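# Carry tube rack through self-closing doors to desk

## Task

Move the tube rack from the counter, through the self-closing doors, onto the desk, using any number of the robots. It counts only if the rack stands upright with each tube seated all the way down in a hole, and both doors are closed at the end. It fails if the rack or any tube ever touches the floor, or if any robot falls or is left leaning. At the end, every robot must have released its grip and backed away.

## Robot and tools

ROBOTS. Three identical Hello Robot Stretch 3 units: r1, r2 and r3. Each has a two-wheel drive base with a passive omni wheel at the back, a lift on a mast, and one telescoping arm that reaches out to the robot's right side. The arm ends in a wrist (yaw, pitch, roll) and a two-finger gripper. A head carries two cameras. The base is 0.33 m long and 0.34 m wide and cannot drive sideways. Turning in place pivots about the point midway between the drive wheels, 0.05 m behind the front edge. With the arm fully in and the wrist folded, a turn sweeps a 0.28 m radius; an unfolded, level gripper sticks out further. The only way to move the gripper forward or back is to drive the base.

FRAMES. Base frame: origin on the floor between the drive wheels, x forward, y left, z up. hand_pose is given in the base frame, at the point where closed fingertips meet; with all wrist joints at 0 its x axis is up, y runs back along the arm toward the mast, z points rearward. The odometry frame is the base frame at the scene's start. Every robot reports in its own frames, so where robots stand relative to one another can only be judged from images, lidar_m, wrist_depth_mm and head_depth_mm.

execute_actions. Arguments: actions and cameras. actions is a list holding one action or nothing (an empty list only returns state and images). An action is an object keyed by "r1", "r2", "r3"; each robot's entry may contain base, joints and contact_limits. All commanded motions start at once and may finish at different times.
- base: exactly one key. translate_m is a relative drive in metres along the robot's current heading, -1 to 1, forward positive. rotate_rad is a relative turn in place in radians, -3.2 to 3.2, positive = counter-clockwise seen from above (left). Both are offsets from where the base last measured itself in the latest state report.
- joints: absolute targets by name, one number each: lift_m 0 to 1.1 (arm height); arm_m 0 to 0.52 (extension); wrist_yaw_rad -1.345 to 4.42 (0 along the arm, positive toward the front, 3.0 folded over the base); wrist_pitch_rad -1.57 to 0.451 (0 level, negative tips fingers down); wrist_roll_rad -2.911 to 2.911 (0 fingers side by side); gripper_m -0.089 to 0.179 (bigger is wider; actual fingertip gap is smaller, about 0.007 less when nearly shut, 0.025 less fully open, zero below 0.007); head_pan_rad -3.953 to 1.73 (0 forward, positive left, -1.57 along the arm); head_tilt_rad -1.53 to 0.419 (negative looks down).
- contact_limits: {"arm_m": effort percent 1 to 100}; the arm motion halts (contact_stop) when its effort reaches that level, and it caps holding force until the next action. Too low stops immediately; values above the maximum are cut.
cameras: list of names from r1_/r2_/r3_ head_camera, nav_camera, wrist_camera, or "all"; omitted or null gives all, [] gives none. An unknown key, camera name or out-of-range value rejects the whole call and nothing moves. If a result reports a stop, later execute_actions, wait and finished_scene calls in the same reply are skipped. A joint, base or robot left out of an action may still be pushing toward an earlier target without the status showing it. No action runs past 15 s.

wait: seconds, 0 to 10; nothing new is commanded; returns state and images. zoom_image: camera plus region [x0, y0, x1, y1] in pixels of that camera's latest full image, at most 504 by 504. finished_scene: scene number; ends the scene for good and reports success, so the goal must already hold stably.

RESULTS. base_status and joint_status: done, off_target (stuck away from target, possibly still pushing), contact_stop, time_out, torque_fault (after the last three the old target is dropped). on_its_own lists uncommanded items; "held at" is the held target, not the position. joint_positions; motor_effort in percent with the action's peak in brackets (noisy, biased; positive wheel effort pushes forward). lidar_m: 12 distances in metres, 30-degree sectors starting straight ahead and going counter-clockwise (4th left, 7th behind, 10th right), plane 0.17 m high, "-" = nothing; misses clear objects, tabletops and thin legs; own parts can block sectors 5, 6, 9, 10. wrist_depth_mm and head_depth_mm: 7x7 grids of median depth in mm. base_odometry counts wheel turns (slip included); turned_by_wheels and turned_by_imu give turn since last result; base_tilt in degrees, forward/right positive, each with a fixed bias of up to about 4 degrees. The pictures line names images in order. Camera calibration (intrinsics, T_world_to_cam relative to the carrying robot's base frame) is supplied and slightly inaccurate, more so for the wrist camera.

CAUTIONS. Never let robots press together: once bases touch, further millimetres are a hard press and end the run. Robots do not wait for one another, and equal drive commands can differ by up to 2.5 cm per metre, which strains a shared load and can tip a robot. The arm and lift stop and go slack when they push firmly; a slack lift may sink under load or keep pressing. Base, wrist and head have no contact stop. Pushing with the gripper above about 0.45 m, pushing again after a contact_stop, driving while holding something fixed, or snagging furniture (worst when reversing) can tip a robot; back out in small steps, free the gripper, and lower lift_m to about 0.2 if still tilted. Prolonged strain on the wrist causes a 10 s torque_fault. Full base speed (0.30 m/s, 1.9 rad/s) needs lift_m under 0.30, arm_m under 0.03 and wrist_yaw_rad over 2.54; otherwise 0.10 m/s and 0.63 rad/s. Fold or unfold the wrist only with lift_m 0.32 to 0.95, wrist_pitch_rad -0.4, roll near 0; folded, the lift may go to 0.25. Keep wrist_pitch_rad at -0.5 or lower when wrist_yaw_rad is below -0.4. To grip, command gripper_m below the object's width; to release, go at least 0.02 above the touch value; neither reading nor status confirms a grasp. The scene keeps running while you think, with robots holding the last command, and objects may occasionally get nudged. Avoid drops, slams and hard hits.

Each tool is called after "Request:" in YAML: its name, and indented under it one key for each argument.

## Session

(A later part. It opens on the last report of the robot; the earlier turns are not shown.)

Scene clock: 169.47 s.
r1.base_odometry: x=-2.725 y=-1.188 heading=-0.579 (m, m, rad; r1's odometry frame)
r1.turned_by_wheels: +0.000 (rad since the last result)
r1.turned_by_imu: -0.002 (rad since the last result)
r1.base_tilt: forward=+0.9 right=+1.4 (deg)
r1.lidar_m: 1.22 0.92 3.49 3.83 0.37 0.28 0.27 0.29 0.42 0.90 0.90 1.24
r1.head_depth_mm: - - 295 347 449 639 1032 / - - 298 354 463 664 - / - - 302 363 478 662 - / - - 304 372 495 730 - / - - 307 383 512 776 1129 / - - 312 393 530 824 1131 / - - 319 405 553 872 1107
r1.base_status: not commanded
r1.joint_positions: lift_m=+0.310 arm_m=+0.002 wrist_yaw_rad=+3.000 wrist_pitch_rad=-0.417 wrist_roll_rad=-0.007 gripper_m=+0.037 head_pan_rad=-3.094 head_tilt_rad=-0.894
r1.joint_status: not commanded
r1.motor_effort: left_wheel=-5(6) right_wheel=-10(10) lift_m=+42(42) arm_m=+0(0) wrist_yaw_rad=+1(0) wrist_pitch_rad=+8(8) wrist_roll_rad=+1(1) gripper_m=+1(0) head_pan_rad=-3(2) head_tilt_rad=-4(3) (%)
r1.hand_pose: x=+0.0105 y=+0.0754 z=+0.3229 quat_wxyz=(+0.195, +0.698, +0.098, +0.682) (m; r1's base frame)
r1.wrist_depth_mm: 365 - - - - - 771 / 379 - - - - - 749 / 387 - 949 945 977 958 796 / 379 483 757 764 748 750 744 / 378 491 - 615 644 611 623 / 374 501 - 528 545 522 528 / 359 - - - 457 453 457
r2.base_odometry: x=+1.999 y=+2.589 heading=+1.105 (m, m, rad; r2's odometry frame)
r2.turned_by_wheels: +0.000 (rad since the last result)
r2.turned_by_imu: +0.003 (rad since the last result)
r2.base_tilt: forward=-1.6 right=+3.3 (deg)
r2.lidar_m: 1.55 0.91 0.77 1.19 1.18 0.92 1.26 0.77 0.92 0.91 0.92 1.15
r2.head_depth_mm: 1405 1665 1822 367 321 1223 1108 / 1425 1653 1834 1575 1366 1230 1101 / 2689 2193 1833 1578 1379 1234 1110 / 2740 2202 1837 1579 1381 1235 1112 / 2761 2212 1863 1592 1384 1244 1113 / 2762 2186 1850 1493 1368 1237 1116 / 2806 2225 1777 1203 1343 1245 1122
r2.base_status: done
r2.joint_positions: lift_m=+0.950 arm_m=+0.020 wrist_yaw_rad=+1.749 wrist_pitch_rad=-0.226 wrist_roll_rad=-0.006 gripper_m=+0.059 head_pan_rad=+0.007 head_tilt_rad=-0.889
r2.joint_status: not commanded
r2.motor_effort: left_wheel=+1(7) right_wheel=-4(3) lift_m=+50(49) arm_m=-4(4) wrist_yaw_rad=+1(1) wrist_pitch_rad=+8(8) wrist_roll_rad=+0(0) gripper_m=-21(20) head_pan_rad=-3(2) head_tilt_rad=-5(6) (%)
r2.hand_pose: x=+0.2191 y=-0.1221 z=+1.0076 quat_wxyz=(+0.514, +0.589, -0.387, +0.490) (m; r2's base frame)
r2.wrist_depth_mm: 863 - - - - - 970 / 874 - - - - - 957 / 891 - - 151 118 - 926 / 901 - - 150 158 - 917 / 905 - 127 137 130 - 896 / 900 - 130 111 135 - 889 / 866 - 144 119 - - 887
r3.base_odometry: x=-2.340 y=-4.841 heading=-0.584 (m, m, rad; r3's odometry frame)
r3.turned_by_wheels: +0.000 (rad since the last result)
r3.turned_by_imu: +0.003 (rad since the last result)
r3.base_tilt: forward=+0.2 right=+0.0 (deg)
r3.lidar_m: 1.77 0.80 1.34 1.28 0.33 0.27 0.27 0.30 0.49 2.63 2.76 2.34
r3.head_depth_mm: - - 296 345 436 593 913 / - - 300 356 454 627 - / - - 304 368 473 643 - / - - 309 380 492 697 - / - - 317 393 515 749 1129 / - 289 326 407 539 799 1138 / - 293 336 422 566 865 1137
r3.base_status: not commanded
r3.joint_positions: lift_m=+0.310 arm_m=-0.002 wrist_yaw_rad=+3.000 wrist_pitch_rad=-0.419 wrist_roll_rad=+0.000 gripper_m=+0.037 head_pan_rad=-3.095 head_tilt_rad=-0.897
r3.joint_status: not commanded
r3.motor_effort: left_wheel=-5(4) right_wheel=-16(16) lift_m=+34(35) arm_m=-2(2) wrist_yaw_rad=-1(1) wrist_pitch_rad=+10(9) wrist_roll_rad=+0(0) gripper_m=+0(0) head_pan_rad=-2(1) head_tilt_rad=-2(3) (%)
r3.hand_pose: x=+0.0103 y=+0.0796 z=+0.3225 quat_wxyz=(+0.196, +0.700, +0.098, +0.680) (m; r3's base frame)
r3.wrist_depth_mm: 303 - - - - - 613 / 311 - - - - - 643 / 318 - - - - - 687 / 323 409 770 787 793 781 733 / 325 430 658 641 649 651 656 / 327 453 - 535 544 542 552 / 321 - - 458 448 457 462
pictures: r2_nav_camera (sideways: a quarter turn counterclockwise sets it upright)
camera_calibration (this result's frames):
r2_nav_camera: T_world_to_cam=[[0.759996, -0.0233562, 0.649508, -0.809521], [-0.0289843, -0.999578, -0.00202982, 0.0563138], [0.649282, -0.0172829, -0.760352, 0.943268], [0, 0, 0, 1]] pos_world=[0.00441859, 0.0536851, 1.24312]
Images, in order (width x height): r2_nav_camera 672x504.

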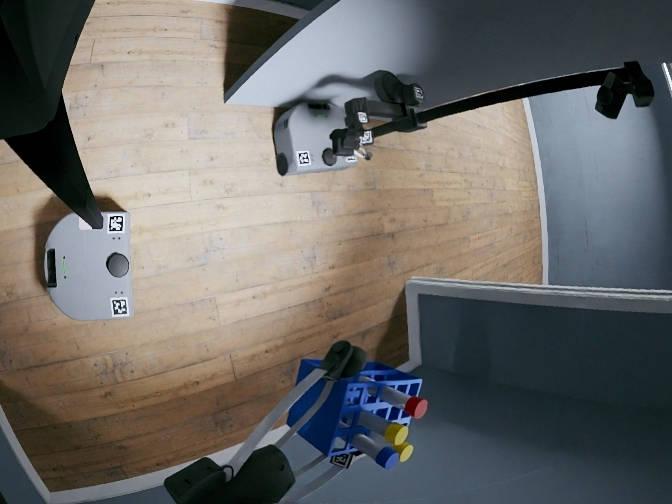

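Request:
execute_actions:
  actions:
    - {"r2":{"base":{"translate_m":1.0}},"r3":{"base":{"translate_m":1.0}}}
  cameras: ["r2_nav_camera"]

Request:
execute_actions:
  actions:
    - {"r2":{"base":{"rotate_rad":0.35}},"r3":{"base":{"rotate_rad":-1.5}}}
  cameras: []

Request:
execute_actions:
  actions:
    - {"r2":{"base":{"translate_m":0.65}},"r3":{"base":{"translate_m":0.7}}}
  cameras: ["r2_nav_camera","r3_nav_camera"]

Scene clock: 182.03 s.
r1.base_odometry: x=-2.725 y=-1.188 heading=-0.579 (m, m, rad; r1's odometry frame)
r1.turned_by_wheels: +0.000 (rad since the last result)
r1.turned_by_imu: -0.002 (rad since the last result)
r1.base_tilt: forward=+0.9 right=+1.3 (deg)
r1.lidar_m: 0.28 0.92 3.51 3.86 0.36 0.28 0.28 0.29 0.42 1.61 1.61 1.25
r1.head_depth_mm: - - 295 346 448 638 1026 / - - 298 354 463 665 - / - - 301 364 478 660 - / - - 303 373 493 730 - / - - 307 383 512 776 1132 / - - 312 394 531 824 1119 / - - 319 404 552 872 1105
r1.base_status: not commanded
r1.joint_positions: lift_m=+0.310 arm_m=+0.002 wrist_yaw_rad=+3.000 wrist_pitch_rad=-0.417 wrist_roll_rad=-0.007 gripper_m=+0.037 head_pan_rad=-3.094 head_tilt_rad=-0.894
r1.joint_status: not commanded
r1.motor_effort: left_wheel=-5(6) right_wheel=-11(10) lift_m=+42(42) arm_m=+0(0) wrist_yaw_rad=+1(1) wrist_pitch_rad=+8(8) wrist_roll_rad=+1(1) gripper_m=+0(0) head_pan_rad=-3(3) head_tilt_rad=-4(3) (%)
r1.hand_pose: x=+0.0105 y=+0.0754 z=+0.3229 quat_wxyz=(+0.195, +0.698, +0.098, +0.682) (m; r1's base frame)
r1.wrist_depth_mm: 365 - - - - - 765 / 384 - - - - - 755 / 388 - 967 954 948 961 788 / 382 483 755 759 753 752 751 / 381 498 - 613 651 621 612 / 373 499 - 528 540 526 495 / 360 - - - 454 455 320
r2.base_odometry: x=+2.448 y=+3.482 heading=+1.105 (m, m, rad; r2's odometry frame)
r2.turned_by_wheels: +0.000 (rad since the last result)
r2.turned_by_imu: +0.004 (rad since the last result)
r2.base_tilt: forward=-1.6 right=+3.2 (deg)
r2.lidar_m: 0.64 3.82 0.78 0.50 0.42 1.68 1.72 1.27 0.85 0.78 0.80 0.56
r2.head_depth_mm: 2728 632 668 366 322 1229 1109 / 2730 2190 1835 1281 1227 1228 1116 / 2709 2232 1857 1572 1383 1231 1112 / 2746 2216 1837 1568 1391 1240 1108 / 2772 2214 1838 1584 1394 1234 1113 / 2807 2202 1865 1581 1395 1238 1113 / 2753 2220 1872 1601 1401 1241 1114
r2.base_status: done
r2.joint_positions: lift_m=+0.950 arm_m=+0.020 wrist_yaw_rad=+1.749 wrist_pitch_rad=-0.226 wrist_roll_rad=-0.006 gripper_m=+0.059 head_pan_rad=+0.007 head_tilt_rad=-0.889
r2.joint_status: not commanded
r2.motor_effort: left_wheel=+1(5) right_wheel=-2(5) lift_m=+48(49) arm_m=-4(4) wrist_yaw_rad=+1(1) wrist_pitch_rad=+9(9) wrist_roll_rad=+0(0) gripper_m=-20(21) head_pan_rad=-2(2) head_tilt_rad=-5(6) (%)
r2.hand_pose: x=+0.2191 y=-0.1221 z=+1.0076 quat_wxyz=(+0.514, +0.589, -0.387, +0.490) (m; r2's base frame)
r2.wrist_depth_mm: - - - - 433 394 394 / - - - - 427 423 418 / - - - 151 118 454 449 / - - - 151 158 483 476 / - - 127 137 130 519 509 / - - 130 111 136 562 556 / - - 144 119 614 630 609
r3.base_odometry: x=-1.506 y=-5.392 heading=-0.584 (m, m, rad; r3's odometry frame)
r3.turned_by_wheels: +0.000 (rad since the last result)
r3.turned_by_imu: +0.001 (rad since the last result)
r3.base_tilt: forward=+0.1 right=+0.0 (deg)
r3.lidar_m: 1.27 0.66 0.49 0.47 0.49 0.56 2.04 2.98 2.75 2.66 1.77 1.31
r3.head_depth_mm: 1689 1677 1620 1545 1398 1231 1142 / 2725 2351 1983 1670 1439 1278 - / 3073 2449 1973 1690 1449 1289 - / 2800 2442 1978 1667 1450 1274 - / 2697 2465 1993 1688 1444 1274 1180 / 2675 2455 1992 1674 1447 1277 1137 / 2722 2439 1997 1675 1458 1279 1141
r3.base_status: done
r3.joint_positions: lift_m=+0.310 arm_m=-0.002 wrist_yaw_rad=+3.000 wrist_pitch_rad=-0.419 wrist_roll_rad=+0.000 gripper_m=+0.037 head_pan_rad=-3.095 head_tilt_rad=-0.897
r3.joint_status: not commanded
r3.motor_effort: left_wheel=+0(8) right_wheel=-1(6) lift_m=+35(33) arm_m=-2(2) wrist_yaw_rad=-1(1) wrist_pitch_rad=+10(10) wrist_roll_rad=+1(0) gripper_m=+1(0) head_pan_rad=-2(2) head_tilt_rad=-2(2) (%)
r3.hand_pose: x=+0.0103 y=+0.0796 z=+0.3225 quat_wxyz=(+0.196, +0.700, +0.098, +0.680) (m; r3's base frame)
r3.wrist_depth_mm: 416 - 451 469 482 510 526 / 454 - 488 511 531 561 581 / 498 - 524 565 580 610 645 / 535 558 591 607 630 678 706 / 524 597 625 631 650 648 665 / 524 519 - 529 550 537 543 / 451 - - 460 448 466 465
pictures: r2_nav_camera (sideways: a quarter turn counterclockwise sets it upright)
camera_calibration (this result's frames):
r2_nav_camera: T_world_to_cam=[[0.760002, -0.0233563, 0.649501, -0.809512], [-0.0289845, -0.999578, -0.00202947, 0.0563134], [0.649274, -0.017283, -0.760358, 0.943276], [0, 0, 0, 1]] pos_world=[0.00441803, 0.0536851, 1.24312]
Images, in order (width x height): r2_nav_camera 672x504.

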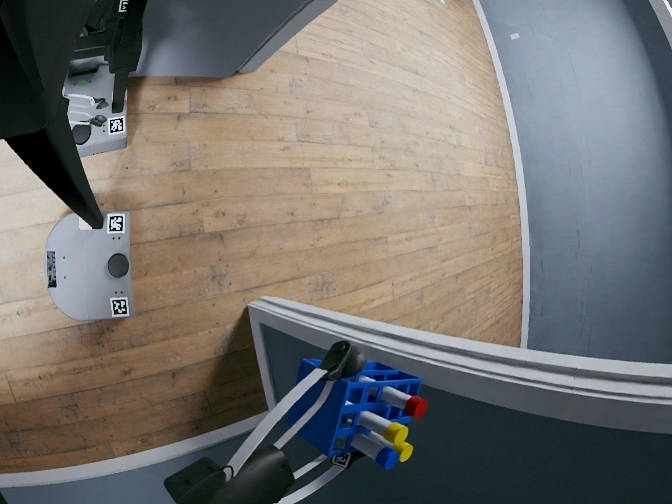

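Scene clock: 185.37 s.
r1.base_odometry: x=-2.725 y=-1.188 heading=-0.579 (m, m, rad; r1's odometry frame)
r1.turned_by_wheels: +0.000 (rad since the last result)
r1.turned_by_imu: -0.001 (rad since the last result)
r1.base_tilt: forward=+1.0 right=+1.4 (deg)
r1.lidar_m: 0.30 0.92 3.50 3.85 0.37 0.28 0.27 0.29 0.42 1.62 1.60 1.24
r1.head_depth_mm: - - 296 346 449 638 1031 / - - 298 355 462 665 - / - - 302 364 478 660 - / - - 303 373 494 734 - / - - 307 383 513 778 1131 / - - 312 394 532 822 1126 / - - 319 404 552 876 1108
r1.base_status: not commanded
r1.joint_positions: lift_m=+0.310 arm_m=+0.002 wrist_yaw_rad=+3.000 wrist_pitch_rad=-0.417 wrist_roll_rad=-0.007 gripper_m=+0.037 head_pan_rad=-3.094 head_tilt_rad=-0.894
r1.joint_status: not commanded
r1.motor_effort: left_wheel=-5(6) right_wheel=-10(10) lift_m=+42(42) arm_m=+0(0) wrist_yaw_rad=+1(1) wrist_pitch_rad=+8(8) wrist_roll_rad=+0(0) gripper_m=+0(0) head_pan_rad=-3(2) head_tilt_rad=-3(3) (%)
r1.hand_pose: x=+0.0105 y=+0.0754 z=+0.3229 quat_wxyz=(+0.195, +0.698, +0.098, +0.682) (m; r1's base frame)
r1.wrist_depth_mm: 368 - - - - - 762 / 379 - - - - - 754 / 385 - 945 963 961 969 788 / 380 484 745 749 754 742 742 / 373 494 - 618 638 617 622 / 371 491 - 527 544 526 521 / 362 - - - 458 459 443
r2.base_odometry: x=+2.448 y=+3.482 heading=+1.455 (m, m, rad; r2's odometry frame)
r2.turned_by_wheels: +0.350 (rad since the last result)
r2.turned_by_imu: +0.354 (rad since the last result)
r2.base_tilt: forward=-1.6 right=+3.2 (deg)
r2.lidar_m: 3.78 0.85 0.50 0.42 0.81 1.80 1.67 0.93 0.79 0.78 0.61 0.56
r2.head_depth_mm: 2689 2164 1821 366 322 1194 1103 / 2730 2186 1827 1573 1355 1224 1103 / 2700 2204 1834 1595 1377 1233 1109 / 2742 2188 1845 1588 1389 1221 1114 / 2789 2233 1858 1576 1389 1232 1108 / 2749 2224 1849 1592 1385 1245 1115 / 2810 2257 1876 1606 1391 1238 1102
r2.base_status: done
r2.joint_positions: lift_m=+0.950 arm_m=+0.020 wrist_yaw_rad=+1.749 wrist_pitch_rad=-0.226 wrist_roll_rad=-0.006 gripper_m=+0.059 head_pan_rad=+0.007 head_tilt_rad=-0.889
r2.joint_status: not commanded
r2.motor_effort: left_wheel=-3(5) right_wheel=+4(8) lift_m=+49(50) arm_m=-4(4) wrist_yaw_rad=+1(1) wrist_pitch_rad=+8(8) wrist_roll_rad=+0(0) gripper_m=-20(21) head_pan_rad=-3(2) head_tilt_rad=-6(6) (%)
r2.hand_pose: x=+0.2191 y=-0.1221 z=+1.0076 quat_wxyz=(+0.514, +0.589, -0.387, +0.490) (m; r2's base frame)
r2.wrist_depth_mm: 763 - - - - - 340 / 764 - - - - - 340 / 789 - - 151 118 - 322 / 817 - - 151 158 - 333 / 800 - 127 137 130 - 352 / 822 - 130 111 135 432 379 / 821 - 144 119 - 494 403
r3.base_odometry: x=-1.506 y=-5.392 heading=-2.083 (m, m, rad; r3's odometry frame)
r3.turned_by_wheels: -1.500 (rad since the last result)
r3.turned_by_imu: -1.482 (rad since the last result)
r3.base_tilt: forward=+0.1 right=+0.0 (deg)
r3.lidar_m: 2.66 1.66 1.29 1.27 0.61 0.48 0.47 0.51 0.75 2.84 3.05 2.70
r3.head_depth_mm: 398 458 539 661 847 1176 1146 / 402 464 548 672 865 1196 - / 407 469 558 684 881 1185 - / 410 475 566 696 902 1216 - / 414 483 572 706 918 1220 1172 / 420 487 580 723 943 1231 1143 / 424 493 592 730 940 1249 1136
r3.base_status: done
r3.joint_positions: lift_m=+0.310 arm_m=-0.002 wrist_yaw_rad=+3.000 wrist_pitch_rad=-0.419 wrist_roll_rad=+0.000 gripper_m=+0.037 head_pan_rad=-3.095 head_tilt_rad=-0.897
r3.joint_status: not commanded
r3.motor_effort: left_wheel=+1(4) right_wheel=-4(6) lift_m=+35(34) arm_m=-2(2) wrist_yaw_rad=-1(1) wrist_pitch_rad=+10(10) wrist_roll_rad=+1(0) gripper_m=+0(0) head_pan_rad=-2(3) head_tilt_rad=-3(3) (%)
r3.hand_pose: x=+0.0103 y=+0.0796 z=+0.3225 quat_wxyz=(+0.196, +0.700, +0.098, +0.680) (m; r3's base frame)
r3.wrist_depth_mm: 585 - - - - - - / 603 - - - - - - / 609 - - - - - - / 607 738 786 786 792 825 823 / 582 616 662 635 650 645 660 / 522 523 - 533 547 543 542 / 448 - - 458 451 464 467
pictures: none
No camera images: the call's "cameras" was empty. Leave "cameras" out to get every camera's image.

Scene clock: 193.63 s.
r1.base_odometry: x=-2.725 y=-1.188 heading=-0.579 (m, m, rad; r1's odometry frame)
r1.turned_by_wheels: +0.000 (rad since the last result)
r1.turned_by_imu: -0.002 (rad since the last result)
r1.base_tilt: forward=+0.9 right=+1.3 (deg)
r1.lidar_m: 1.22 0.92 0.64 3.84 0.37 0.28 0.28 0.29 0.42 1.62 1.60 1.24
r1.head_depth_mm: - - 295 346 447 639 1029 / - - 297 354 462 663 - / - - 301 364 479 659 - / - - 304 373 494 730 - / - - 307 382 513 776 1122 / - - 312 393 531 822 1135 / - - 319 405 553 871 1110
r1.base_status: not commanded
r1.joint_positions: lift_m=+0.310 arm_m=+0.002 wrist_yaw_rad=+3.000 wrist_pitch_rad=-0.417 wrist_roll_rad=-0.007 gripper_m=+0.037 head_pan_rad=-3.094 head_tilt_rad=-0.894
r1.joint_status: not commanded
r1.motor_effort: left_wheel=-5(6) right_wheel=-10(10) lift_m=+42(42) arm_m=+0(0) wrist_yaw_rad=+0(0) wrist_pitch_rad=+8(8) wrist_roll_rad=+1(0) gripper_m=+1(0) head_pan_rad=-3(3) head_tilt_rad=-3(3) (%)
r1.hand_pose: x=+0.0105 y=+0.0754 z=+0.3229 quat_wxyz=(+0.195, +0.698, +0.098, +0.682) (m; r1's base frame)
r1.wrist_depth_mm: 365 - - - - - 749 / 380 - - - 785 - 754 / 388 - 953 909 653 657 787 / 380 477 765 761 661 687 749 / 376 495 - 608 635 617 627 / 373 499 - 530 541 524 520 / 357 - - - 459 458 457
r2.base_odometry: x=+2.523 y=+4.128 heading=+1.455 (m, m, rad; r2's odometry frame)
r2.turned_by_wheels: +0.000 (rad since the last result)
r2.turned_by_imu: +0.002 (rad since the last result)
r2.base_tilt: forward=-1.6 right=+3.2 (deg)
r2.lidar_m: 3.15 3.10 2.43 0.59 0.65 0.69 1.98 1.10 0.38 0.40 2.25 3.16
r2.head_depth_mm: 2674 2170 1835 367 322 1227 1102 / 2737 2180 1822 1580 1344 1227 1113 / 2725 2184 1848 1576 1390 1228 1102 / 2791 2212 1859 1592 1388 1234 1105 / 2770 2219 1854 1585 1384 1235 1115 / 2749 2240 1858 1592 1387 1233 1114 / 2784 2225 1861 1591 1396 1247 1116
r2.base_status: done
r2.joint_positions: lift_m=+0.950 arm_m=+0.020 wrist_yaw_rad=+1.749 wrist_pitch_rad=-0.226 wrist_roll_rad=-0.006 gripper_m=+0.059 head_pan_rad=+0.007 head_tilt_rad=-0.889
r2.joint_status: not commanded
r2.motor_effort: left_wheel=-3(5) right_wheel=+4(9) lift_m=+49(49) arm_m=-4(4) wrist_yaw_rad=+1(1) wrist_pitch_rad=+9(8) wrist_roll_rad=+0(0) gripper_m=-20(19) head_pan_rad=-3(2) head_tilt_rad=-6(6) (%)
r2.hand_pose: x=+0.2191 y=-0.1221 z=+1.0076 quat_wxyz=(+0.514, +0.589, -0.387, +0.490) (m; r2's base frame)
r2.wrist_depth_mm: - - - - - - - / - - - - - - - / - - - 151 118 - - / - - - 151 158 - - / - - 127 137 130 - - / - - 130 111 136 - - / - - 144 119 - - -
r3.base_odometry: x=-1.849 y=-6.002 heading=-2.083 (m, m, rad; r3's odometry frame)
r3.turned_by_wheels: +0.000 (rad since the last result)
r3.turned_by_imu: +0.001 (rad since the last result)
r3.base_tilt: forward=+0.1 right=+0.0 (deg)
r3.lidar_m: 1.97 1.57 1.23 1.20 1.29 1.19 1.16 1.25 1.84 2.91 2.56 2.00
r3.head_depth_mm: 1034 1199 1413 1611 1452 1273 1136 / 1052 1214 1424 1639 1450 1275 - / 1058 1227 1453 1642 1454 1291 - / 1070 1235 1471 1659 1462 1281 - / 1084 1258 1502 1678 1443 1281 1174 / 1091 1260 1514 1669 1452 1278 1143 / 1098 1285 1549 1682 1452 1269 1140
r3.base_status: done
r3.joint_positions: lift_m=+0.310 arm_m=-0.002 wrist_yaw_rad=+3.000 wrist_pitch_rad=-0.419 wrist_roll_rad=+0.000 gripper_m=+0.037 head_pan_rad=-3.095 head_tilt_rad=-0.897
r3.joint_status: not commanded
r3.motor_effort: left_wheel=+2(6) right_wheel=-4(7) lift_m=+34(34) arm_m=-2(2) wrist_yaw_rad=-1(1) wrist_pitch_rad=+10(10) wrist_roll_rad=+0(1) gripper_m=+0(0) head_pan_rad=-2(3) head_tilt_rad=-2(2) (%)
r3.hand_pose: x=+0.0103 y=+0.0796 z=+0.3225 quat_wxyz=(+0.196, +0.700, +0.098, +0.680) (m; r3's base frame)
r3.wrist_depth_mm: - - - - - - - / - - - - - - - / - - - - - - - / 769 758 774 804 810 814 815 / 623 624 646 638 650 648 665 / 521 522 - 538 550 532 545 / 448 - - 452 445 463 463
pictures: r2_nav_camera (sideways: a quarter turn counterclockwise sets it upright), r3_nav_camera (sideways: a quarter turn counterclockwise sets it upright)
camera_calibration (this result's frames):
r2_nav_camera: T_world_to_cam=[[0.760005, -0.0233579, 0.649497, -0.809507], [-0.0289866, -0.999578, -0.00202928, 0.0563131], [0.64927, -0.0172845, -0.760361, 0.94328], [0, 0, 0, 1]] pos_world=[0.00441784, 0.0536851, 1.24312]
r3_nav_camera: T_world_to_cam=[[-0.815058, 0.00208233, 0.579376, -0.6996], [-0.041825, 0.997173, -0.0624227, 0.134215], [-0.577868, -0.0751105, -0.812667, 1.01367], [0, 0, 0, 1]] pos_world=[0.0211685, -0.0562414, 1.23749]
Images, in order (width x height): r2_nav_camera 672x504, r3_nav_camera 672x504.

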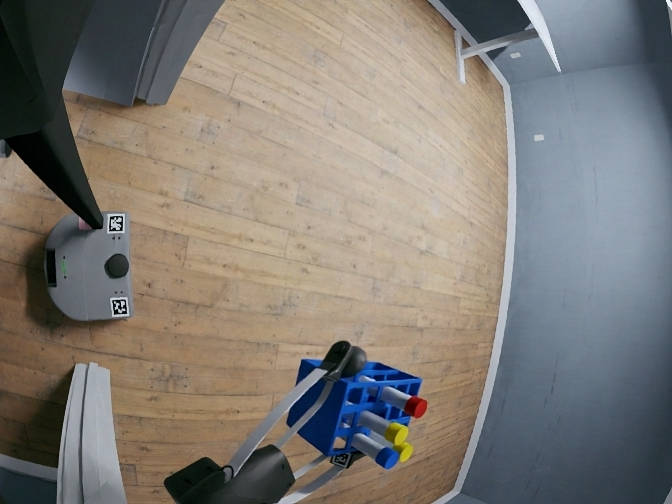

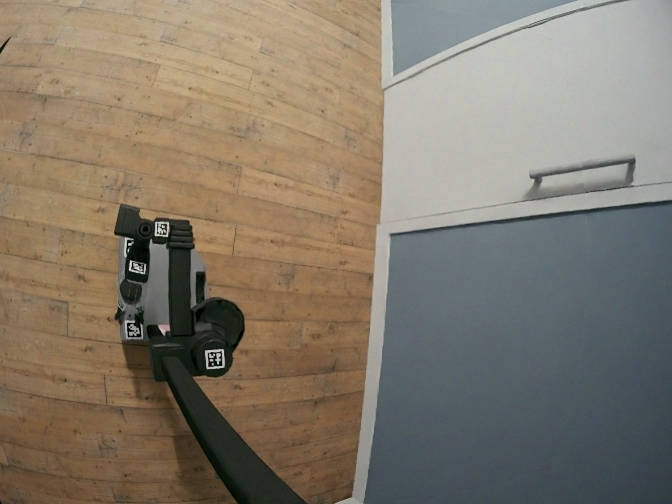

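Request:
execute_actions:
  actions:
    - {"r2":{"base":{"translate_m":1.0}}}
  cameras: []

Request:
execute_actions:
  actions:
    - {"r2":{"base":{"translate_m":0.4}},"r1":{"base":{"translate_m":0.8}}}
  cameras: []

Request:
execute_actions:
  actions:
    - {"r2":{"base":{"rotate_rad":1.25}},"r1":{"base":{"rotate_rad":-1.55}}}
  cameras: []

Request:
execute_actions:
  actions:
    - {"r2":{"base":{"translate_m":0.6}},"r1":{"base":{"translate_m":0.6}}}
  cameras: ["r2_nav_camera","r1_nav_camera","r2_head_camera"]

Scene clock: 205.43 s.
r1.base_odometry: x=-2.725 y=-1.188 heading=-0.579 (m, m, rad; r1's odometry frame)
r1.turned_by_wheels: +0.000 (rad since the last result)
r1.turned_by_imu: -0.002 (rad since the last result)
r1.base_tilt: forward=+1.0 right=+1.3 (deg)
r1.lidar_m: 1.22 0.92 3.51 1.59 0.37 0.28 0.28 0.29 0.42 1.61 1.61 1.24
r1.head_depth_mm: - - 295 346 449 637 1030 / - - 298 355 462 667 - / - - 301 364 479 661 - / - - 304 373 494 732 - / - - 307 383 513 775 1134 / - - 313 393 531 819 1125 / - - 319 405 553 870 1110
r1.base_status: not commanded
r1.joint_positions: lift_m=+0.310 arm_m=+0.002 wrist_yaw_rad=+3.000 wrist_pitch_rad=-0.417 wrist_roll_rad=-0.007 gripper_m=+0.037 head_pan_rad=-3.094 head_tilt_rad=-0.894
r1.joint_status: not commanded
r1.motor_effort: left_wheel=-5(6) right_wheel=-10(10) lift_m=+42(42) arm_m=+0(0) wrist_yaw_rad=+1(1) wrist_pitch_rad=+8(8) wrist_roll_rad=+1(0) gripper_m=+0(1) head_pan_rad=-2(2) head_tilt_rad=-4(3) (%)
r1.hand_pose: x=+0.0105 y=+0.0754 z=+0.3229 quat_wxyz=(+0.195, +0.698, +0.098, +0.682) (m; r1's base frame)
r1.wrist_depth_mm: 365 - - - - - 760 / 382 - - - - - 755 / 387 - 959 964 945 972 766 / 382 485 758 752 747 751 751 / 376 492 - 618 638 617 617 / 371 498 - 526 543 529 530 / 363 - - - 459 458 457
r2.base_odometry: x=+2.639 y=+5.121 heading=+1.455 (m, m, rad; r2's odometry frame)
r2.turned_by_wheels: +0.000 (rad since the last result)
r2.turned_by_imu: +0.004 (rad since the last result)
r2.base_tilt: forward=-1.6 right=+3.2 (deg)
r2.lidar_m: 2.18 2.48 2.35 2.04 1.15 1.04 1.69 1.15 1.89 2.20 2.51 2.17
r2.head_depth_mm: 1927 2132 1829 367 323 1226 1110 / 1997 2177 1836 1571 1354 1222 1108 / 2046 2211 1840 1571 1385 1232 1115 / 2116 2218 1843 1582 1382 1228 1111 / 2160 2208 1838 1595 1384 1233 1114 / 2228 2223 1850 1601 1381 1244 1113 / 2331 2212 1854 1590 1397 1236 1124
r2.base_status: done
r2.joint_positions: lift_m=+0.950 arm_m=+0.020 wrist_yaw_rad=+1.749 wrist_pitch_rad=-0.226 wrist_roll_rad=-0.006 gripper_m=+0.059 head_pan_rad=+0.007 head_tilt_rad=-0.889
r2.joint_status: not commanded
r2.motor_effort: left_wheel=-3(5) right_wheel=+3(8) lift_m=+49(49) arm_m=-4(4) wrist_yaw_rad=+2(2) wrist_pitch_rad=+8(8) wrist_roll_rad=+0(0) gripper_m=-20(22) head_pan_rad=-3(3) head_tilt_rad=-6(6) (%)
r2.hand_pose: x=+0.2191 y=-0.1221 z=+1.0076 quat_wxyz=(+0.514, +0.589, -0.387, +0.490) (m; r2's base frame)
r2.wrist_depth_mm: - - - - - - - / - - - - - - - / - - - 151 119 - - / - - - 151 159 - - / - - 127 137 130 - - / - - 130 111 136 - - / - - 144 119 - - -
r3.base_odometry: x=-1.849 y=-6.002 heading=-2.083 (m, m, rad; r3's odometry frame)
r3.turned_by_wheels: +0.000 (rad since the last result)
r3.turned_by_imu: +0.003 (rad since the last result)
r3.base_tilt: forward=+0.1 right=+0.0 (deg)
r3.lidar_m: 1.97 1.57 1.22 1.20 1.29 1.19 1.17 1.25 1.84 2.92 2.56 2.00
r3.head_depth_mm: 1029 1199 1409 1623 1446 1285 1138 / 1050 1218 1431 1622 1453 1279 - / 1058 1223 1462 1642 1449 1289 - / 1070 1243 1470 1656 1445 1278 - / 1082 1261 1493 1680 1440 1277 1173 / 1094 1263 1526 1674 1442 1285 1139 / 1106 1284 1539 1678 1462 1273 1139
r3.base_status: not commanded
r3.joint_positions: lift_m=+0.310 arm_m=-0.002 wrist_yaw_rad=+3.000 wrist_pitch_rad=-0.419 wrist_roll_rad=+0.000 gripper_m=+0.037 head_pan_rad=-3.095 head_tilt_rad=-0.897
r3.joint_status: not commanded
r3.motor_effort: left_wheel=+2(2) right_wheel=-4(4) lift_m=+34(34) arm_m=-2(2) wrist_yaw_rad=-1(1) wrist_pitch_rad=+10(10) wrist_roll_rad=+0(1) gripper_m=+0(0) head_pan_rad=-2(2) head_tilt_rad=-2(3) (%)
r3.hand_pose: x=+0.0103 y=+0.0796 z=+0.3225 quat_wxyz=(+0.196, +0.700, +0.098, +0.680) (m; r3's base frame)
r3.wrist_depth_mm: - - - - - - - / - - - - - - - / - - - - - - - / 770 748 804 791 802 807 841 / 612 617 646 636 648 651 656 / 516 528 - 522 548 549 550 / 451 - - 460 452 466 468
pictures: none
No camera images: the call's "cameras" was empty. Leave "cameras" out to get every camera's image.

Scene clock: 214.57 s.
r1.base_odometry: x=-2.055 y=-1.626 heading=-0.579 (m, m, rad; r1's odometry frame)
r1.turned_by_wheels: +0.000 (rad since the last result)
r1.turned_by_imu: -0.005 (rad since the last result)
r1.base_tilt: forward=+1.0 right=+1.3 (deg)
r1.lidar_m: 0.43 0.45 0.57 0.55 2.17 0.39 0.28 1.77 1.78 1.28 0.57 0.44
r1.head_depth_mm: - 335 454 699 1354 1254 1122 / - 297 355 495 804 1230 - / - - 307 384 544 858 - / 1438 1652 443 1615 1395 1207 - / 1509 1763 2029 1702 1451 1257 1147 / 1524 1811 2019 1728 1452 1247 1122 / 1553 1828 2037 1726 1453 1264 1106
r1.base_status: translate_m off_target (by the wheels' count: +0.8001 of +0.8000)
r1.joint_positions: lift_m=+0.310 arm_m=+0.002 wrist_yaw_rad=+3.000 wrist_pitch_rad=-0.417 wrist_roll_rad=-0.007 gripper_m=+0.037 head_pan_rad=-3.094 head_tilt_rad=-0.894
r1.joint_status: not commanded
r1.on_its_own: left_wheel is at rest, and its effort (-19) is outside its rest range (-18 to +18)
r1.motor_effort: left_wheel=-19(22) right_wheel=-14(14) lift_m=+42(42) arm_m=+0(0) wrist_yaw_rad=+0(1) wrist_pitch_rad=+8(8) wrist_roll_rad=+0(0) gripper_m=+0(1) head_pan_rad=-2(3) head_tilt_rad=-4(3) (%)
r1.hand_pose: x=+0.0105 y=+0.0754 z=+0.3229 quat_wxyz=(+0.195, +0.698, +0.098, +0.682) (m; r1's base frame)
r1.wrist_depth_mm: - - 543 542 562 564 469 / - - 620 592 611 604 480 / 979 - 761 643 673 656 482 / 749 739 712 684 711 662 488 / 617 616 - 618 641 604 489 / 530 523 - 529 538 525 476 / 462 - - - 461 460 444
r2.base_odometry: x=+2.686 y=+5.518 heading=+1.454 (m, m, rad; r2's odometry frame)
r2.turned_by_wheels: +0.000 (rad since the last result)
r2.turned_by_imu: +0.001 (rad since the last result)
r2.base_tilt: forward=-1.6 right=+3.2 (deg)
r2.lidar_m: 1.78 2.04 2.11 2.05 1.60 1.39 1.54 1.54 2.30 2.30 2.09 1.78
r2.head_depth_mm: 1569 1814 1832 366 322 1228 1113 / 1614 1895 1843 1581 1354 1226 1110 / 1671 1955 1831 1575 1382 1227 1114 / 1726 2011 1852 1589 1383 1241 1112 / 1792 2046 1858 1583 1386 1239 1114 / 1835 2118 1846 1586 1400 1236 1120 / 1894 2135 1869 1598 1402 1239 1123
r2.base_status: done
r2.joint_positions: lift_m=+0.950 arm_m=+0.020 wrist_yaw_rad=+1.749 wrist_pitch_rad=-0.226 wrist_roll_rad=-0.006 gripper_m=+0.059 head_pan_rad=+0.007 head_tilt_rad=-0.889
r2.joint_status: not commanded
r2.motor_effort: left_wheel=-3(4) right_wheel=+2(9) lift_m=+49(50) arm_m=-4(4) wrist_yaw_rad=+1(1) wrist_pitch_rad=+8(8) wrist_roll_rad=+0(0) gripper_m=-20(20) head_pan_rad=-3(3) head_tilt_rad=-6(6) (%)
r2.hand_pose: x=+0.2191 y=-0.1221 z=+1.0076 quat_wxyz=(+0.514, +0.589, -0.387, +0.490) (m; r2's base frame)
r2.wrist_depth_mm: - - - - - - - / - - - - - - - / - - - 151 118 - - / - - - 150 159 - - / - - 127 137 130 - - / - - 130 111 136 - - / - - 144 119 - - -
r3.base_odometry: x=-1.849 y=-6.002 heading=-2.083 (m, m, rad; r3's odometry frame)
r3.turned_by_wheels: +0.000 (rad since the last result)
r3.turned_by_imu: +0.003 (rad since the last result)
r3.base_tilt: forward=+0.1 right=+0.0 (deg)
r3.lidar_m: 1.97 1.57 1.22 1.21 1.29 1.19 1.17 1.25 1.84 2.91 2.56 2.00
r3.head_depth_mm: 1034 1200 1410 1634 1459 1271 1140 / 1047 1207 1436 1623 1445 1275 - / 1061 1225 1453 1648 1455 1291 - / 1068 1240 1474 1658 1449 1281 - / 1083 1264 1495 1669 1451 1265 1171 / 1090 1270 1513 1676 1461 1278 1135 / 1107 1291 1542 1675 1455 1268 1135
r3.base_status: not commanded
r3.joint_positions: lift_m=+0.310 arm_m=-0.002 wrist_yaw_rad=+3.000 wrist_pitch_rad=-0.419 wrist_roll_rad=+0.000 gripper_m=+0.037 head_pan_rad=-3.095 head_tilt_rad=-0.897
r3.joint_status: not commanded
r3.motor_effort: left_wheel=+2(2) right_wheel=-4(3) lift_m=+34(35) arm_m=-2(2) wrist_yaw_rad=-1(1) wrist_pitch_rad=+10(10) wrist_roll_rad=+1(0) gripper_m=+0(0) head_pan_rad=-3(3) head_tilt_rad=-2(2) (%)
r3.hand_pose: x=+0.0103 y=+0.0796 z=+0.3225 quat_wxyz=(+0.196, +0.700, +0.098, +0.680) (m; r3's base frame)
r3.wrist_depth_mm: - - - - - - - / - - - - - - - / - - - - - - - / 771 758 781 797 797 797 835 / 624 621 662 636 649 661 656 / 523 525 - 530 547 541 541 / 450 - - 459 447 460 465
pictures: none
No camera images: the call's "cameras" was empty. Leave "cameras" out to get every camera's image.

Scene clock: 217.97 s.
r1.base_odometry: x=-2.055 y=-1.625 heading=-2.129 (m, m, rad; r1's odometry frame)
r1.turned_by_wheels: -1.550 (rad since the last result)
r1.turned_by_imu: -1.502 (rad since the last result)
r1.base_tilt: forward=+0.9 right=+1.3 (deg)
r1.lidar_m: 1.04 0.52 0.42 0.42 0.46 0.56 0.55 0.32 0.66 1.67 1.83 1.67
r1.head_depth_mm: 443 513 607 738 950 1207 1121 / 454 527 624 766 996 1226 - / 457 535 637 792 1050 1255 - / 516 2398 1973 1639 1392 1257 - / 3490 2351 2081 1702 706 935 1150 / 3502 1958 373 445 615 1126 1131 / - 297 360 487 753 1237 1110
r1.base_status: done
r1.joint_positions: lift_m=+0.310 arm_m=+0.002 wrist_yaw_rad=+3.000 wrist_pitch_rad=-0.417 wrist_roll_rad=-0.007 gripper_m=+0.037 head_pan_rad=-3.094 head_tilt_rad=-0.894
r1.joint_status: not commanded
r1.motor_effort: left_wheel=+0(23) right_wheel=-2(42) lift_m=+42(42) arm_m=+0(0) wrist_yaw_rad=+1(1) wrist_pitch_rad=+8(8) wrist_roll_rad=+0(0) gripper_m=+0(0) head_pan_rad=-3(2) head_tilt_rad=-3(3) (%)
r1.hand_pose: x=+0.0105 y=+0.0754 z=+0.3229 quat_wxyz=(+0.195, +0.698, +0.098, +0.682) (m; r1's base frame)
r1.wrist_depth_mm: 413 - 413 413 417 423 424 / 449 - 450 456 455 457 459 / 492 - 493 493 497 498 509 / 542 541 537 547 551 551 558 / 581 579 - 580 572 596 597 / 528 528 - 530 542 522 517 / 462 - - - 462 456 459
r2.base_odometry: x=+2.686 y=+5.518 heading=+2.704 (m, m, rad; r2's odometry frame)
r2.turned_by_wheels: +1.250 (rad since the last result)
r2.turned_by_imu: +1.263 (rad since the last result)
r2.base_tilt: forward=-1.6 right=+3.2 (deg)
r2.lidar_m: 2.11 2.05 1.46 1.39 1.62 1.80 2.30 2.34 1.90 1.79 1.82 2.35
r2.head_depth_mm: 2243 2116 1805 367 322 1228 1108 / 2303 2195 1833 1577 1362 1227 1103 / 2280 2198 1841 1567 1382 1224 1119 / 2282 2187 1849 1588 1389 1233 1117 / 2290 2191 1843 1577 1393 1228 1112 / 2255 2239 1863 1592 1391 1230 1107 / 2174 2179 1875 1585 1408 1235 1116
r2.base_status: done
r2.joint_positions: lift_m=+0.950 arm_m=+0.020 wrist_yaw_rad=+1.749 wrist_pitch_rad=-0.226 wrist_roll_rad=-0.006 gripper_m=+0.059 head_pan_rad=+0.007 head_tilt_rad=-0.889
r2.joint_status: not commanded
r2.motor_effort: left_wheel=-3(8) right_wheel=+3(7) lift_m=+49(49) arm_m=-4(4) wrist_yaw_rad=+1(1) wrist_pitch_rad=+8(8) wrist_roll_rad=+0(0) gripper_m=-21(20) head_pan_rad=-3(3) head_tilt_rad=-5(6) (%)
r2.hand_pose: x=+0.2191 y=-0.1221 z=+1.0076 quat_wxyz=(+0.514, +0.589, -0.387, +0.490) (m; r2's base frame)
r2.wrist_depth_mm: - - - - - - - / - - - - - - - / - - - 151 118 - - / - - - 151 158 - - / - - 127 137 130 - - / - - 130 111 135 - - / - - 145 119 - - -
r3.base_odometry: x=-1.849 y=-6.002 heading=-2.083 (m, m, rad; r3's odometry frame)
r3.turned_by_wheels: +0.000 (rad since the last result)
r3.turned_by_imu: +0.001 (rad since the last result)
r3.base_tilt: forward=+0.1 right=+0.0 (deg)
r3.lidar_m: 1.96 1.57 1.23 1.20 1.29 1.19 1.17 1.25 1.84 2.91 2.57 2.00
r3.head_depth_mm: 1029 1198 1422 1614 1449 1288 1138 / 1048 1207 1438 1622 1440 1271 - / 1055 1227 1451 1629 1447 1286 - / 1067 1241 1485 1647 1453 1280 - / 1084 1247 1506 1680 1456 1281 1176 / 1084 1261 1510 1681 1458 1277 1135 / 1100 1289 1542 1672 1449 1278 1144
r3.base_status: not commanded
r3.joint_positions: lift_m=+0.310 arm_m=-0.002 wrist_yaw_rad=+3.000 wrist_pitch_rad=-0.419 wrist_roll_rad=+0.000 gripper_m=+0.037 head_pan_rad=-3.095 head_tilt_rad=-0.897
r3.joint_status: not commanded
r3.motor_effort: left_wheel=+2(2) right_wheel=-4(4) lift_m=+33(35) arm_m=-2(1) wrist_yaw_rad=-1(1) wrist_pitch_rad=+10(10) wrist_roll_rad=+0(0) gripper_m=+0(0) head_pan_rad=-3(3) head_tilt_rad=-3(2) (%)
r3.hand_pose: x=+0.0103 y=+0.0796 z=+0.3225 quat_wxyz=(+0.196, +0.700, +0.098, +0.680) (m; r3's base frame)
r3.wrist_depth_mm: - - - - - - - / - - - - - - - / - - - - - - - / 778 750 798 790 789 816 830 / 624 628 656 638 646 645 651 / 528 520 - 531 545 550 544 / 450 - - 459 449 467 469
pictures: none
No camera images: the call's "cameras" was empty. Leave "cameras" out to get every camera's image.

Scene clock: 225.23 s.
r1.base_odometry: x=-2.372 y=-2.135 heading=-2.128 (m, m, rad; r1's odometry frame)
r1.turned_by_wheels: +0.000 (rad since the last result)
r1.turned_by_imu: -0.004 (rad since the last result)
r1.base_tilt: forward=+1.0 right=+1.3 (deg)
r1.lidar_m: 0.82 0.41 0.33 0.33 0.36 0.55 1.14 1.26 1.78 1.76 1.44 1.09
r1.head_depth_mm: 955 1099 1312 1515 1363 1195 1070 / 976 1133 1339 1593 1446 1261 - / 992 1157 1393 1617 1458 1275 - / 1021 1195 1434 1668 1447 1254 - / 1047 1222 1491 1683 1446 1255 1148 / 1071 1259 1524 1722 1460 1262 1131 / 1100 1306 1601 1733 1444 1263 1106
r1.base_status: done
r1.joint_positions: lift_m=+0.310 arm_m=+0.002 wrist_yaw_rad=+3.000 wrist_pitch_rad=-0.417 wrist_roll_rad=-0.007 gripper_m=+0.037 head_pan_rad=-3.094 head_tilt_rad=-0.894
r1.joint_status: not commanded
r1.motor_effort: left_wheel=+0(4) right_wheel=-2(3) lift_m=+42(42) arm_m=+0(0) wrist_yaw_rad=+1(1) wrist_pitch_rad=+8(8) wrist_roll_rad=+1(1) gripper_m=+0(0) head_pan_rad=-3(3) head_tilt_rad=-4(3) (%)
r1.hand_pose: x=+0.0105 y=+0.0754 z=+0.3229 quat_wxyz=(+0.195, +0.698, +0.098, +0.682) (m; r1's base frame)
r1.wrist_depth_mm: 331 - 334 338 337 338 341 / 359 - 361 367 365 364 369 / 396 - 397 401 399 405 403 / 433 441 435 436 443 444 450 / 481 483 - 485 486 492 496 / 510 512 - 512 525 521 525 / 460 - - - 454 459 456
r2.base_odometry: x=+2.142 y=+5.773 heading=+2.704 (m, m, rad; r2's odometry frame)
r2.turned_by_wheels: +0.000 (rad since the last result)
r2.turned_by_imu: +0.002 (rad since the last result)
r2.base_tilt: forward=-1.6 right=+3.2 (deg)
r2.lidar_m: 1.87 1.50 1.50 1.41 1.43 1.93 2.90 2.69 1.84 1.74 1.77 1.53
r2.head_depth_mm: 1734 1953 1781 366 322 1233 1108 / 1735 2018 1849 1573 1358 1226 1115 / 1717 2017 1821 1582 1378 1235 1107 / 1723 2021 1855 1590 1390 1235 1116 / 1715 2009 1842 1588 1393 1238 1118 / 1723 2016 1858 1597 1386 1243 1114 / 1714 1987 1765 1593 1404 1244 1117
r2.base_status: done
r2.joint_positions: lift_m=+0.950 arm_m=+0.020 wrist_yaw_rad=+1.749 wrist_pitch_rad=-0.226 wrist_roll_rad=-0.006 gripper_m=+0.059 head_pan_rad=+0.007 head_tilt_rad=-0.889
r2.joint_status: not commanded
r2.motor_effort: left_wheel=-3(5) right_wheel=+3(8) lift_m=+49(49) arm_m=-4(4) wrist_yaw_rad=+1(1) wrist_pitch_rad=+8(8) wrist_roll_rad=+0(0) gripper_m=-21(21) head_pan_rad=-2(2) head_tilt_rad=-5(6) (%)
r2.hand_pose: x=+0.2191 y=-0.1221 z=+1.0076 quat_wxyz=(+0.514, +0.589, -0.387, +0.490) (m; r2's base frame)
r2.wrist_depth_mm: - - - - - - - / - - - - - - - / - - - 151 118 - - / - - - 151 159 - - / - - 127 137 130 - - / - - 130 111 135 - - / - - 144 119 - - -
r3.base_odometry: x=-1.849 y=-6.002 heading=-2.083 (m, m, rad; r3's odometry frame)
r3.turned_by_wheels: +0.000 (rad since the last result)
r3.turned_by_imu: +0.002 (rad since the last result)
r3.base_tilt: forward=+0.1 right=+0.1 (deg)
r3.lidar_m: 1.97 1.57 1.22 1.21 1.29 1.19 1.17 1.25 1.84 2.92 2.57 2.00
r3.head_depth_mm: 1036 1202 1422 1626 1459 1279 1144 / 1050 1211 1434 1641 1458 1275 - / 1060 1231 1446 1620 1455 1293 - / 1068 1242 1478 1653 1439 1274 - / 1083 1256 1501 1655 1449 1277 1174 / 1090 1260 1521 1678 1442 1274 1149 / 1108 1293 1538 1701 1453 1271 1137
r3.base_status: not commanded
r3.joint_positions: lift_m=+0.310 arm_m=-0.002 wrist_yaw_rad=+3.000 wrist_pitch_rad=-0.419 wrist_roll_rad=+0.000 gripper_m=+0.037 head_pan_rad=-3.095 head_tilt_rad=-0.897
r3.joint_status: not commanded
r3.motor_effort: left_wheel=+2(2) right_wheel=-4(3) lift_m=+34(35) arm_m=-2(2) wrist_yaw_rad=-1(1) wrist_pitch_rad=+10(10) wrist_roll_rad=+0(0) gripper_m=+1(0) head_pan_rad=-3(3) head_tilt_rad=-2(2) (%)
r3.hand_pose: x=+0.0103 y=+0.0796 z=+0.3225 quat_wxyz=(+0.196, +0.700, +0.098, +0.680) (m; r3's base frame)
r3.wrist_depth_mm: - - - - - - - / - - - - - - - / - - - - - - - / 781 752 783 781 822 814 829 / 624 613 660 638 640 647 655 / 519 521 - 531 544 539 540 / 449 - - 459 446 465 467
pictures: r1_nav_camera (sideways: a quarter turn counterclockwise sets it upright), r2_head_camera (sideways: a quarter turn clockwise sets it upright), r2_nav_camera (sideways: a quarter turn counterclockwise sets it upright)
camera_calibration (this result's frames):
r1_nav_camera: T_world_to_cam=[[-0.744447, -0.0978098, 0.660479, -0.815214], [-0.127303, 0.991858, 0.00339626, 0.0499165], [-0.655433, -0.0815525, -0.750837, 0.935016], [0, 0, 0, 1]] pos_world=[0.0123116, -0.0529931, 1.24031]
r2_head_camera: T_world_to_cam=[[-0.799242, -0.0221684, -0.6006, 0.804225], [-0.0296641, 0.999557, 0.00258115, -0.00207527], [0.600277, 0.0198793, -0.799545, 0.990814], [0, 0, 0, 1]] pos_world=[0.0479463, 0.000206105, 1.27522]
r2_nav_camera: T_world_to_cam=[[0.760014, -0.0233596, 0.649487, -0.809494], [-0.028989, -0.999578, -0.00202881, 0.0563125], [0.64926, -0.0172861, -0.76037, 0.943291], [0, 0, 0, 1]] pos_world=[0.0044172, 0.0536851, 1.24312]
Images, in order (width x height): r1_nav_camera 672x504, r2_head_camera 896x504, r2_nav_camera 672x504.

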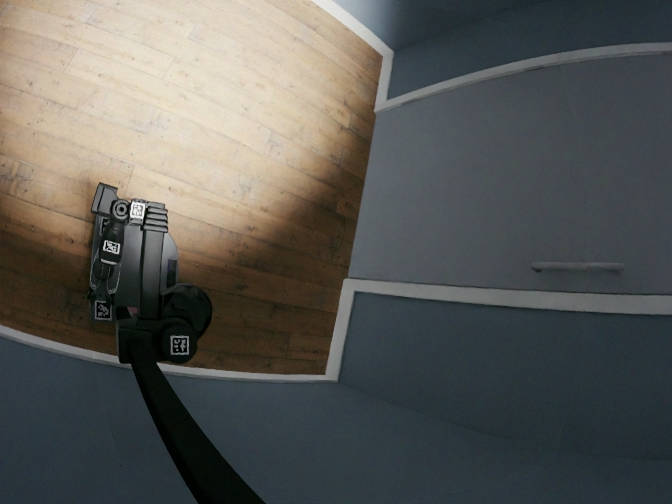

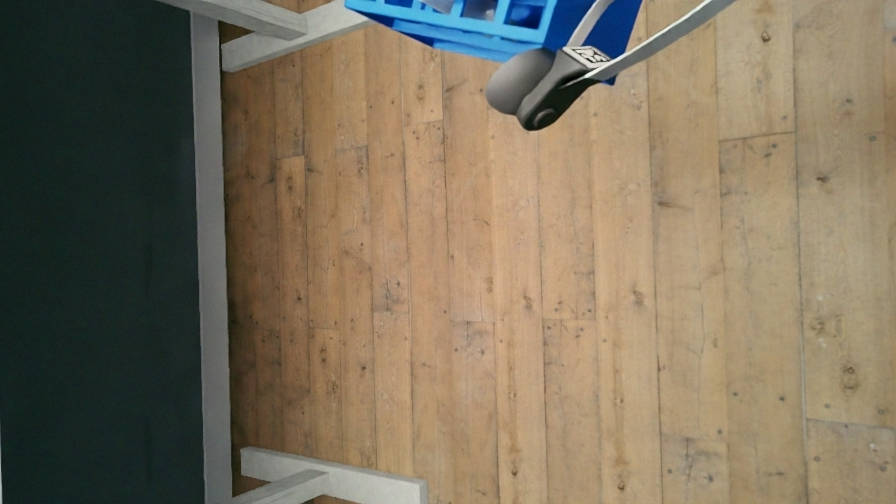

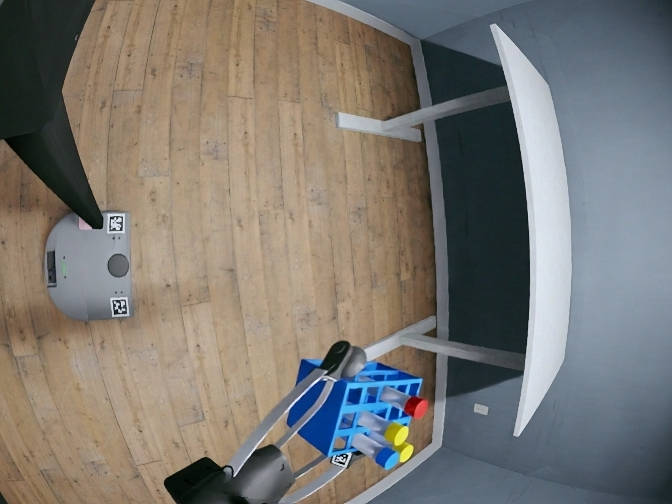

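Request:
execute_actions:
  actions:
    - {"r2":{"base":{"translate_m":0.75},"joints":{"lift_m":1.06,"head_tilt_rad":-0.6}}}
  cameras: ["r2_nav_camera","r2_head_camera"]

Scene clock: 234.77 s.
r1.base_odometry: x=-2.372 y=-2.135 heading=-2.128 (m, m, rad; r1's odometry frame)
r1.turned_by_wheels: +0.000 (rad since the last result)
r1.turned_by_imu: -0.002 (rad since the last result)
r1.base_tilt: forward=+1.0 right=+1.4 (deg)
r1.lidar_m: 0.82 0.41 0.33 0.33 0.36 0.55 1.14 1.26 1.77 1.76 1.44 1.09
r1.head_depth_mm: 953 1103 1295 1512 1352 1197 1072 / 977 1126 1349 1606 1451 1250 - / 993 1157 1388 1624 1448 1273 - / 1019 1199 1435 1670 1452 1259 - / 1048 1222 1482 1677 1457 1254 1147 / 1070 1266 1524 1715 1456 1257 1130 / 1096 1307 1597 1719 1449 1259 1111
r1.base_status: not commanded
r1.joint_positions: lift_m=+0.310 arm_m=+0.002 wrist_yaw_rad=+3.000 wrist_pitch_rad=-0.417 wrist_roll_rad=-0.007 gripper_m=+0.037 head_pan_rad=-3.094 head_tilt_rad=-0.894
r1.joint_status: not commanded
r1.motor_effort: left_wheel=+0(1) right_wheel=-3(3) lift_m=+42(42) arm_m=+0(0) wrist_yaw_rad=+1(0) wrist_pitch_rad=+8(8) wrist_roll_rad=+0(1) gripper_m=+0(0) head_pan_rad=-2(3) head_tilt_rad=-3(4) (%)
r1.hand_pose: x=+0.0105 y=+0.0754 z=+0.3229 quat_wxyz=(+0.195, +0.698, +0.098, +0.682) (m; r1's base frame)
r1.wrist_depth_mm: 333 - 334 337 337 338 341 / 358 - 362 367 368 369 370 / 391 - 398 399 402 405 404 / 432 439 444 441 444 449 453 / 487 478 - 487 490 492 494 / 511 515 - 512 524 514 519 / 458 - - - 454 451 458
r2.base_odometry: x=+1.463 y=+6.090 heading=+2.704 (m, m, rad; r2's odometry frame)
r2.turned_by_wheels: +0.000 (rad since the last result)
r2.turned_by_imu: +0.003 (rad since the last result)
r2.base_tilt: forward=-1.6 right=+3.2 (deg)
r2.lidar_m: 1.12 1.14 0.90 1.47 1.50 2.04 3.65 2.59 1.79 1.68 1.71 0.86
r2.head_depth_mm: 933 1008 742 556 - 1372 1202 / 931 1006 742 557 445 1360 1205 / 933 1007 742 558 446 1384 1205 / 926 1003 747 559 447 1368 1202 / 928 1003 746 560 446 1346 1210 / 924 1003 749 558 447 1349 1203 / 929 998 749 560 447 1350 1210
r2.base_status: done
r2.joint_positions: lift_m=+1.060 arm_m=+0.020 wrist_yaw_rad=+1.749 wrist_pitch_rad=-0.227 wrist_roll_rad=-0.006 gripper_m=+0.059 head_pan_rad=+0.007 head_tilt_rad=-0.606
r2.joint_status: all done
r2.motor_effort: left_wheel=-3(5) right_wheel=+3(9) lift_m=+50(52) arm_m=-4(4) wrist_yaw_rad=+1(1) wrist_pitch_rad=+9(9) wrist_roll_rad=+0(0) gripper_m=-21(21) head_pan_rad=-2(2) head_tilt_rad=+3(24) (%)
r2.hand_pose: x=+0.2190 y=-0.1221 z=+1.1174 quat_wxyz=(+0.514, +0.589, -0.387, +0.489) (m; r2's base frame)
r2.wrist_depth_mm: - - 977 965 943 905 894 / - - - - 983 959 928 / 780 824 851 151 118 - - / 546 559 575 144 158 662 729 / 419 445 127 137 130 487 499 / 347 334 130 111 136 392 391 / 970 - 144 119 320 323 321
r3.base_odometry: x=-1.849 y=-6.002 heading=-2.083 (m, m, rad; r3's odometry frame)
r3.turned_by_wheels: +0.000 (rad since the last result)
r3.turned_by_imu: +0.003 (rad since the last result)
r3.base_tilt: forward=+0.1 right=+0.0 (deg)
r3.lidar_m: 1.97 1.57 1.22 1.21 1.29 1.19 1.17 1.26 1.84 2.92 2.56 2.01
r3.head_depth_mm: 1032 1197 1408 1624 1448 1269 1142 / 1049 1214 1443 1644 1442 1278 - / 1051 1218 1452 1634 1457 1291 - / 1075 1247 1479 1655 1458 1276 - / 1080 1260 1502 1690 1440 1273 1175 / 1086 1267 1507 1672 1444 1276 1142 / 1098 1286 1533 1671 1452 1282 1143
r3.base_status: not commanded
r3.joint_positions: lift_m=+0.310 arm_m=-0.002 wrist_yaw_rad=+3.000 wrist_pitch_rad=-0.419 wrist_roll_rad=+0.000 gripper_m=+0.037 head_pan_rad=-3.095 head_tilt_rad=-0.897
r3.joint_status: not commanded
r3.motor_effort: left_wheel=+2(2) right_wheel=-5(4) lift_m=+34(35) arm_m=-1(2) wrist_yaw_rad=-1(1) wrist_pitch_rad=+9(9) wrist_roll_rad=+0(1) gripper_m=+1(0) head_pan_rad=-2(2) head_tilt_rad=-2(2) (%)
r3.hand_pose: x=+0.0103 y=+0.0796 z=+0.3225 quat_wxyz=(+0.196, +0.700, +0.098, +0.680) (m; r3's base frame)
r3.wrist_depth_mm: - - - - - - - / - - - - - - - / - - - - - - - / 759 753 793 796 792 810 818 / 625 615 661 635 652 640 660 / 518 525 - 537 542 547 545 / 451 - - 457 444 465 465
pictures: r2_head_camera (sideways: a quarter turn clockwise sets it upright), r2_nav_camera (sideways: a quarter turn counterclockwise sets it upright)
camera_calibration (this result's frames):
r2_head_camera: T_world_to_cam=[[-0.599728, -0.0207318, -0.799935, 1.06278], [-0.0294317, 0.999559, -0.00383986, 0.00628298], [0.799662, 0.0212406, -0.600074, 0.730168], [0, 0, 0, 1]] pos_world=[0.0536759, 0.000243919, 1.28833]
r2_nav_camera: T_world_to_cam=[[0.548419, -0.0248785, 0.835833, -1.05108], [-0.0270424, -0.999562, -0.0120084, 0.0692956], [0.835766, -0.0160173, -0.548852, 0.667023], [0, 0, 0, 1]] pos_world=[0.0208312, 0.0537999, 1.24546]
Images, in order (width x height): r2_head_camera 896x504, r2_nav_camera 672x504.

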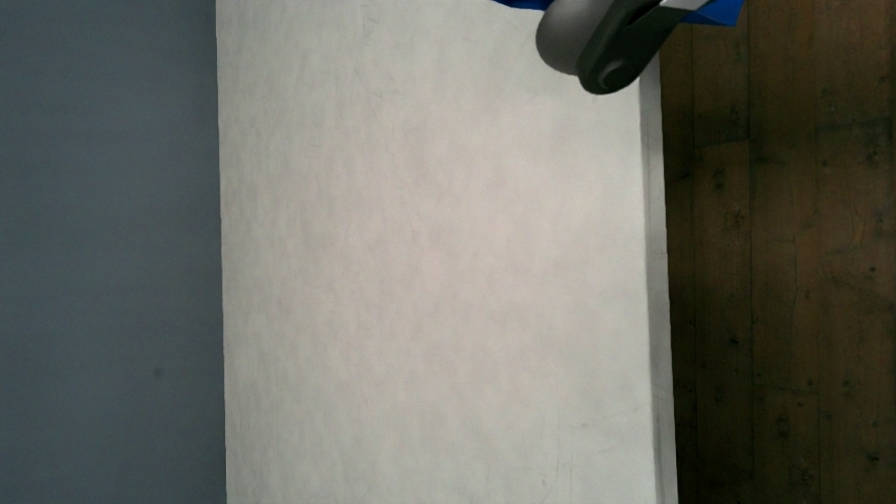

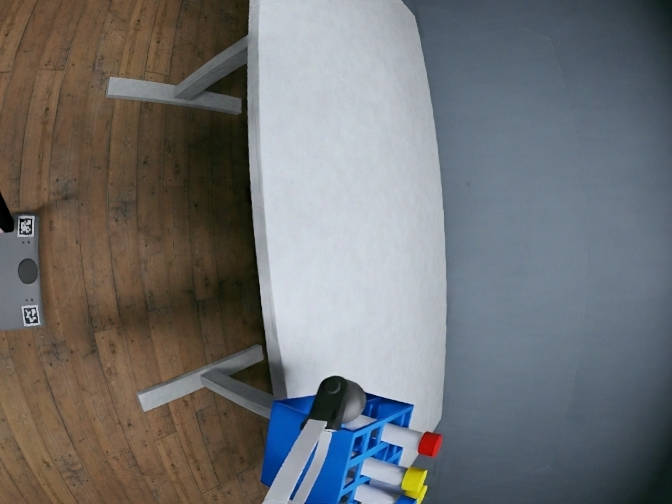

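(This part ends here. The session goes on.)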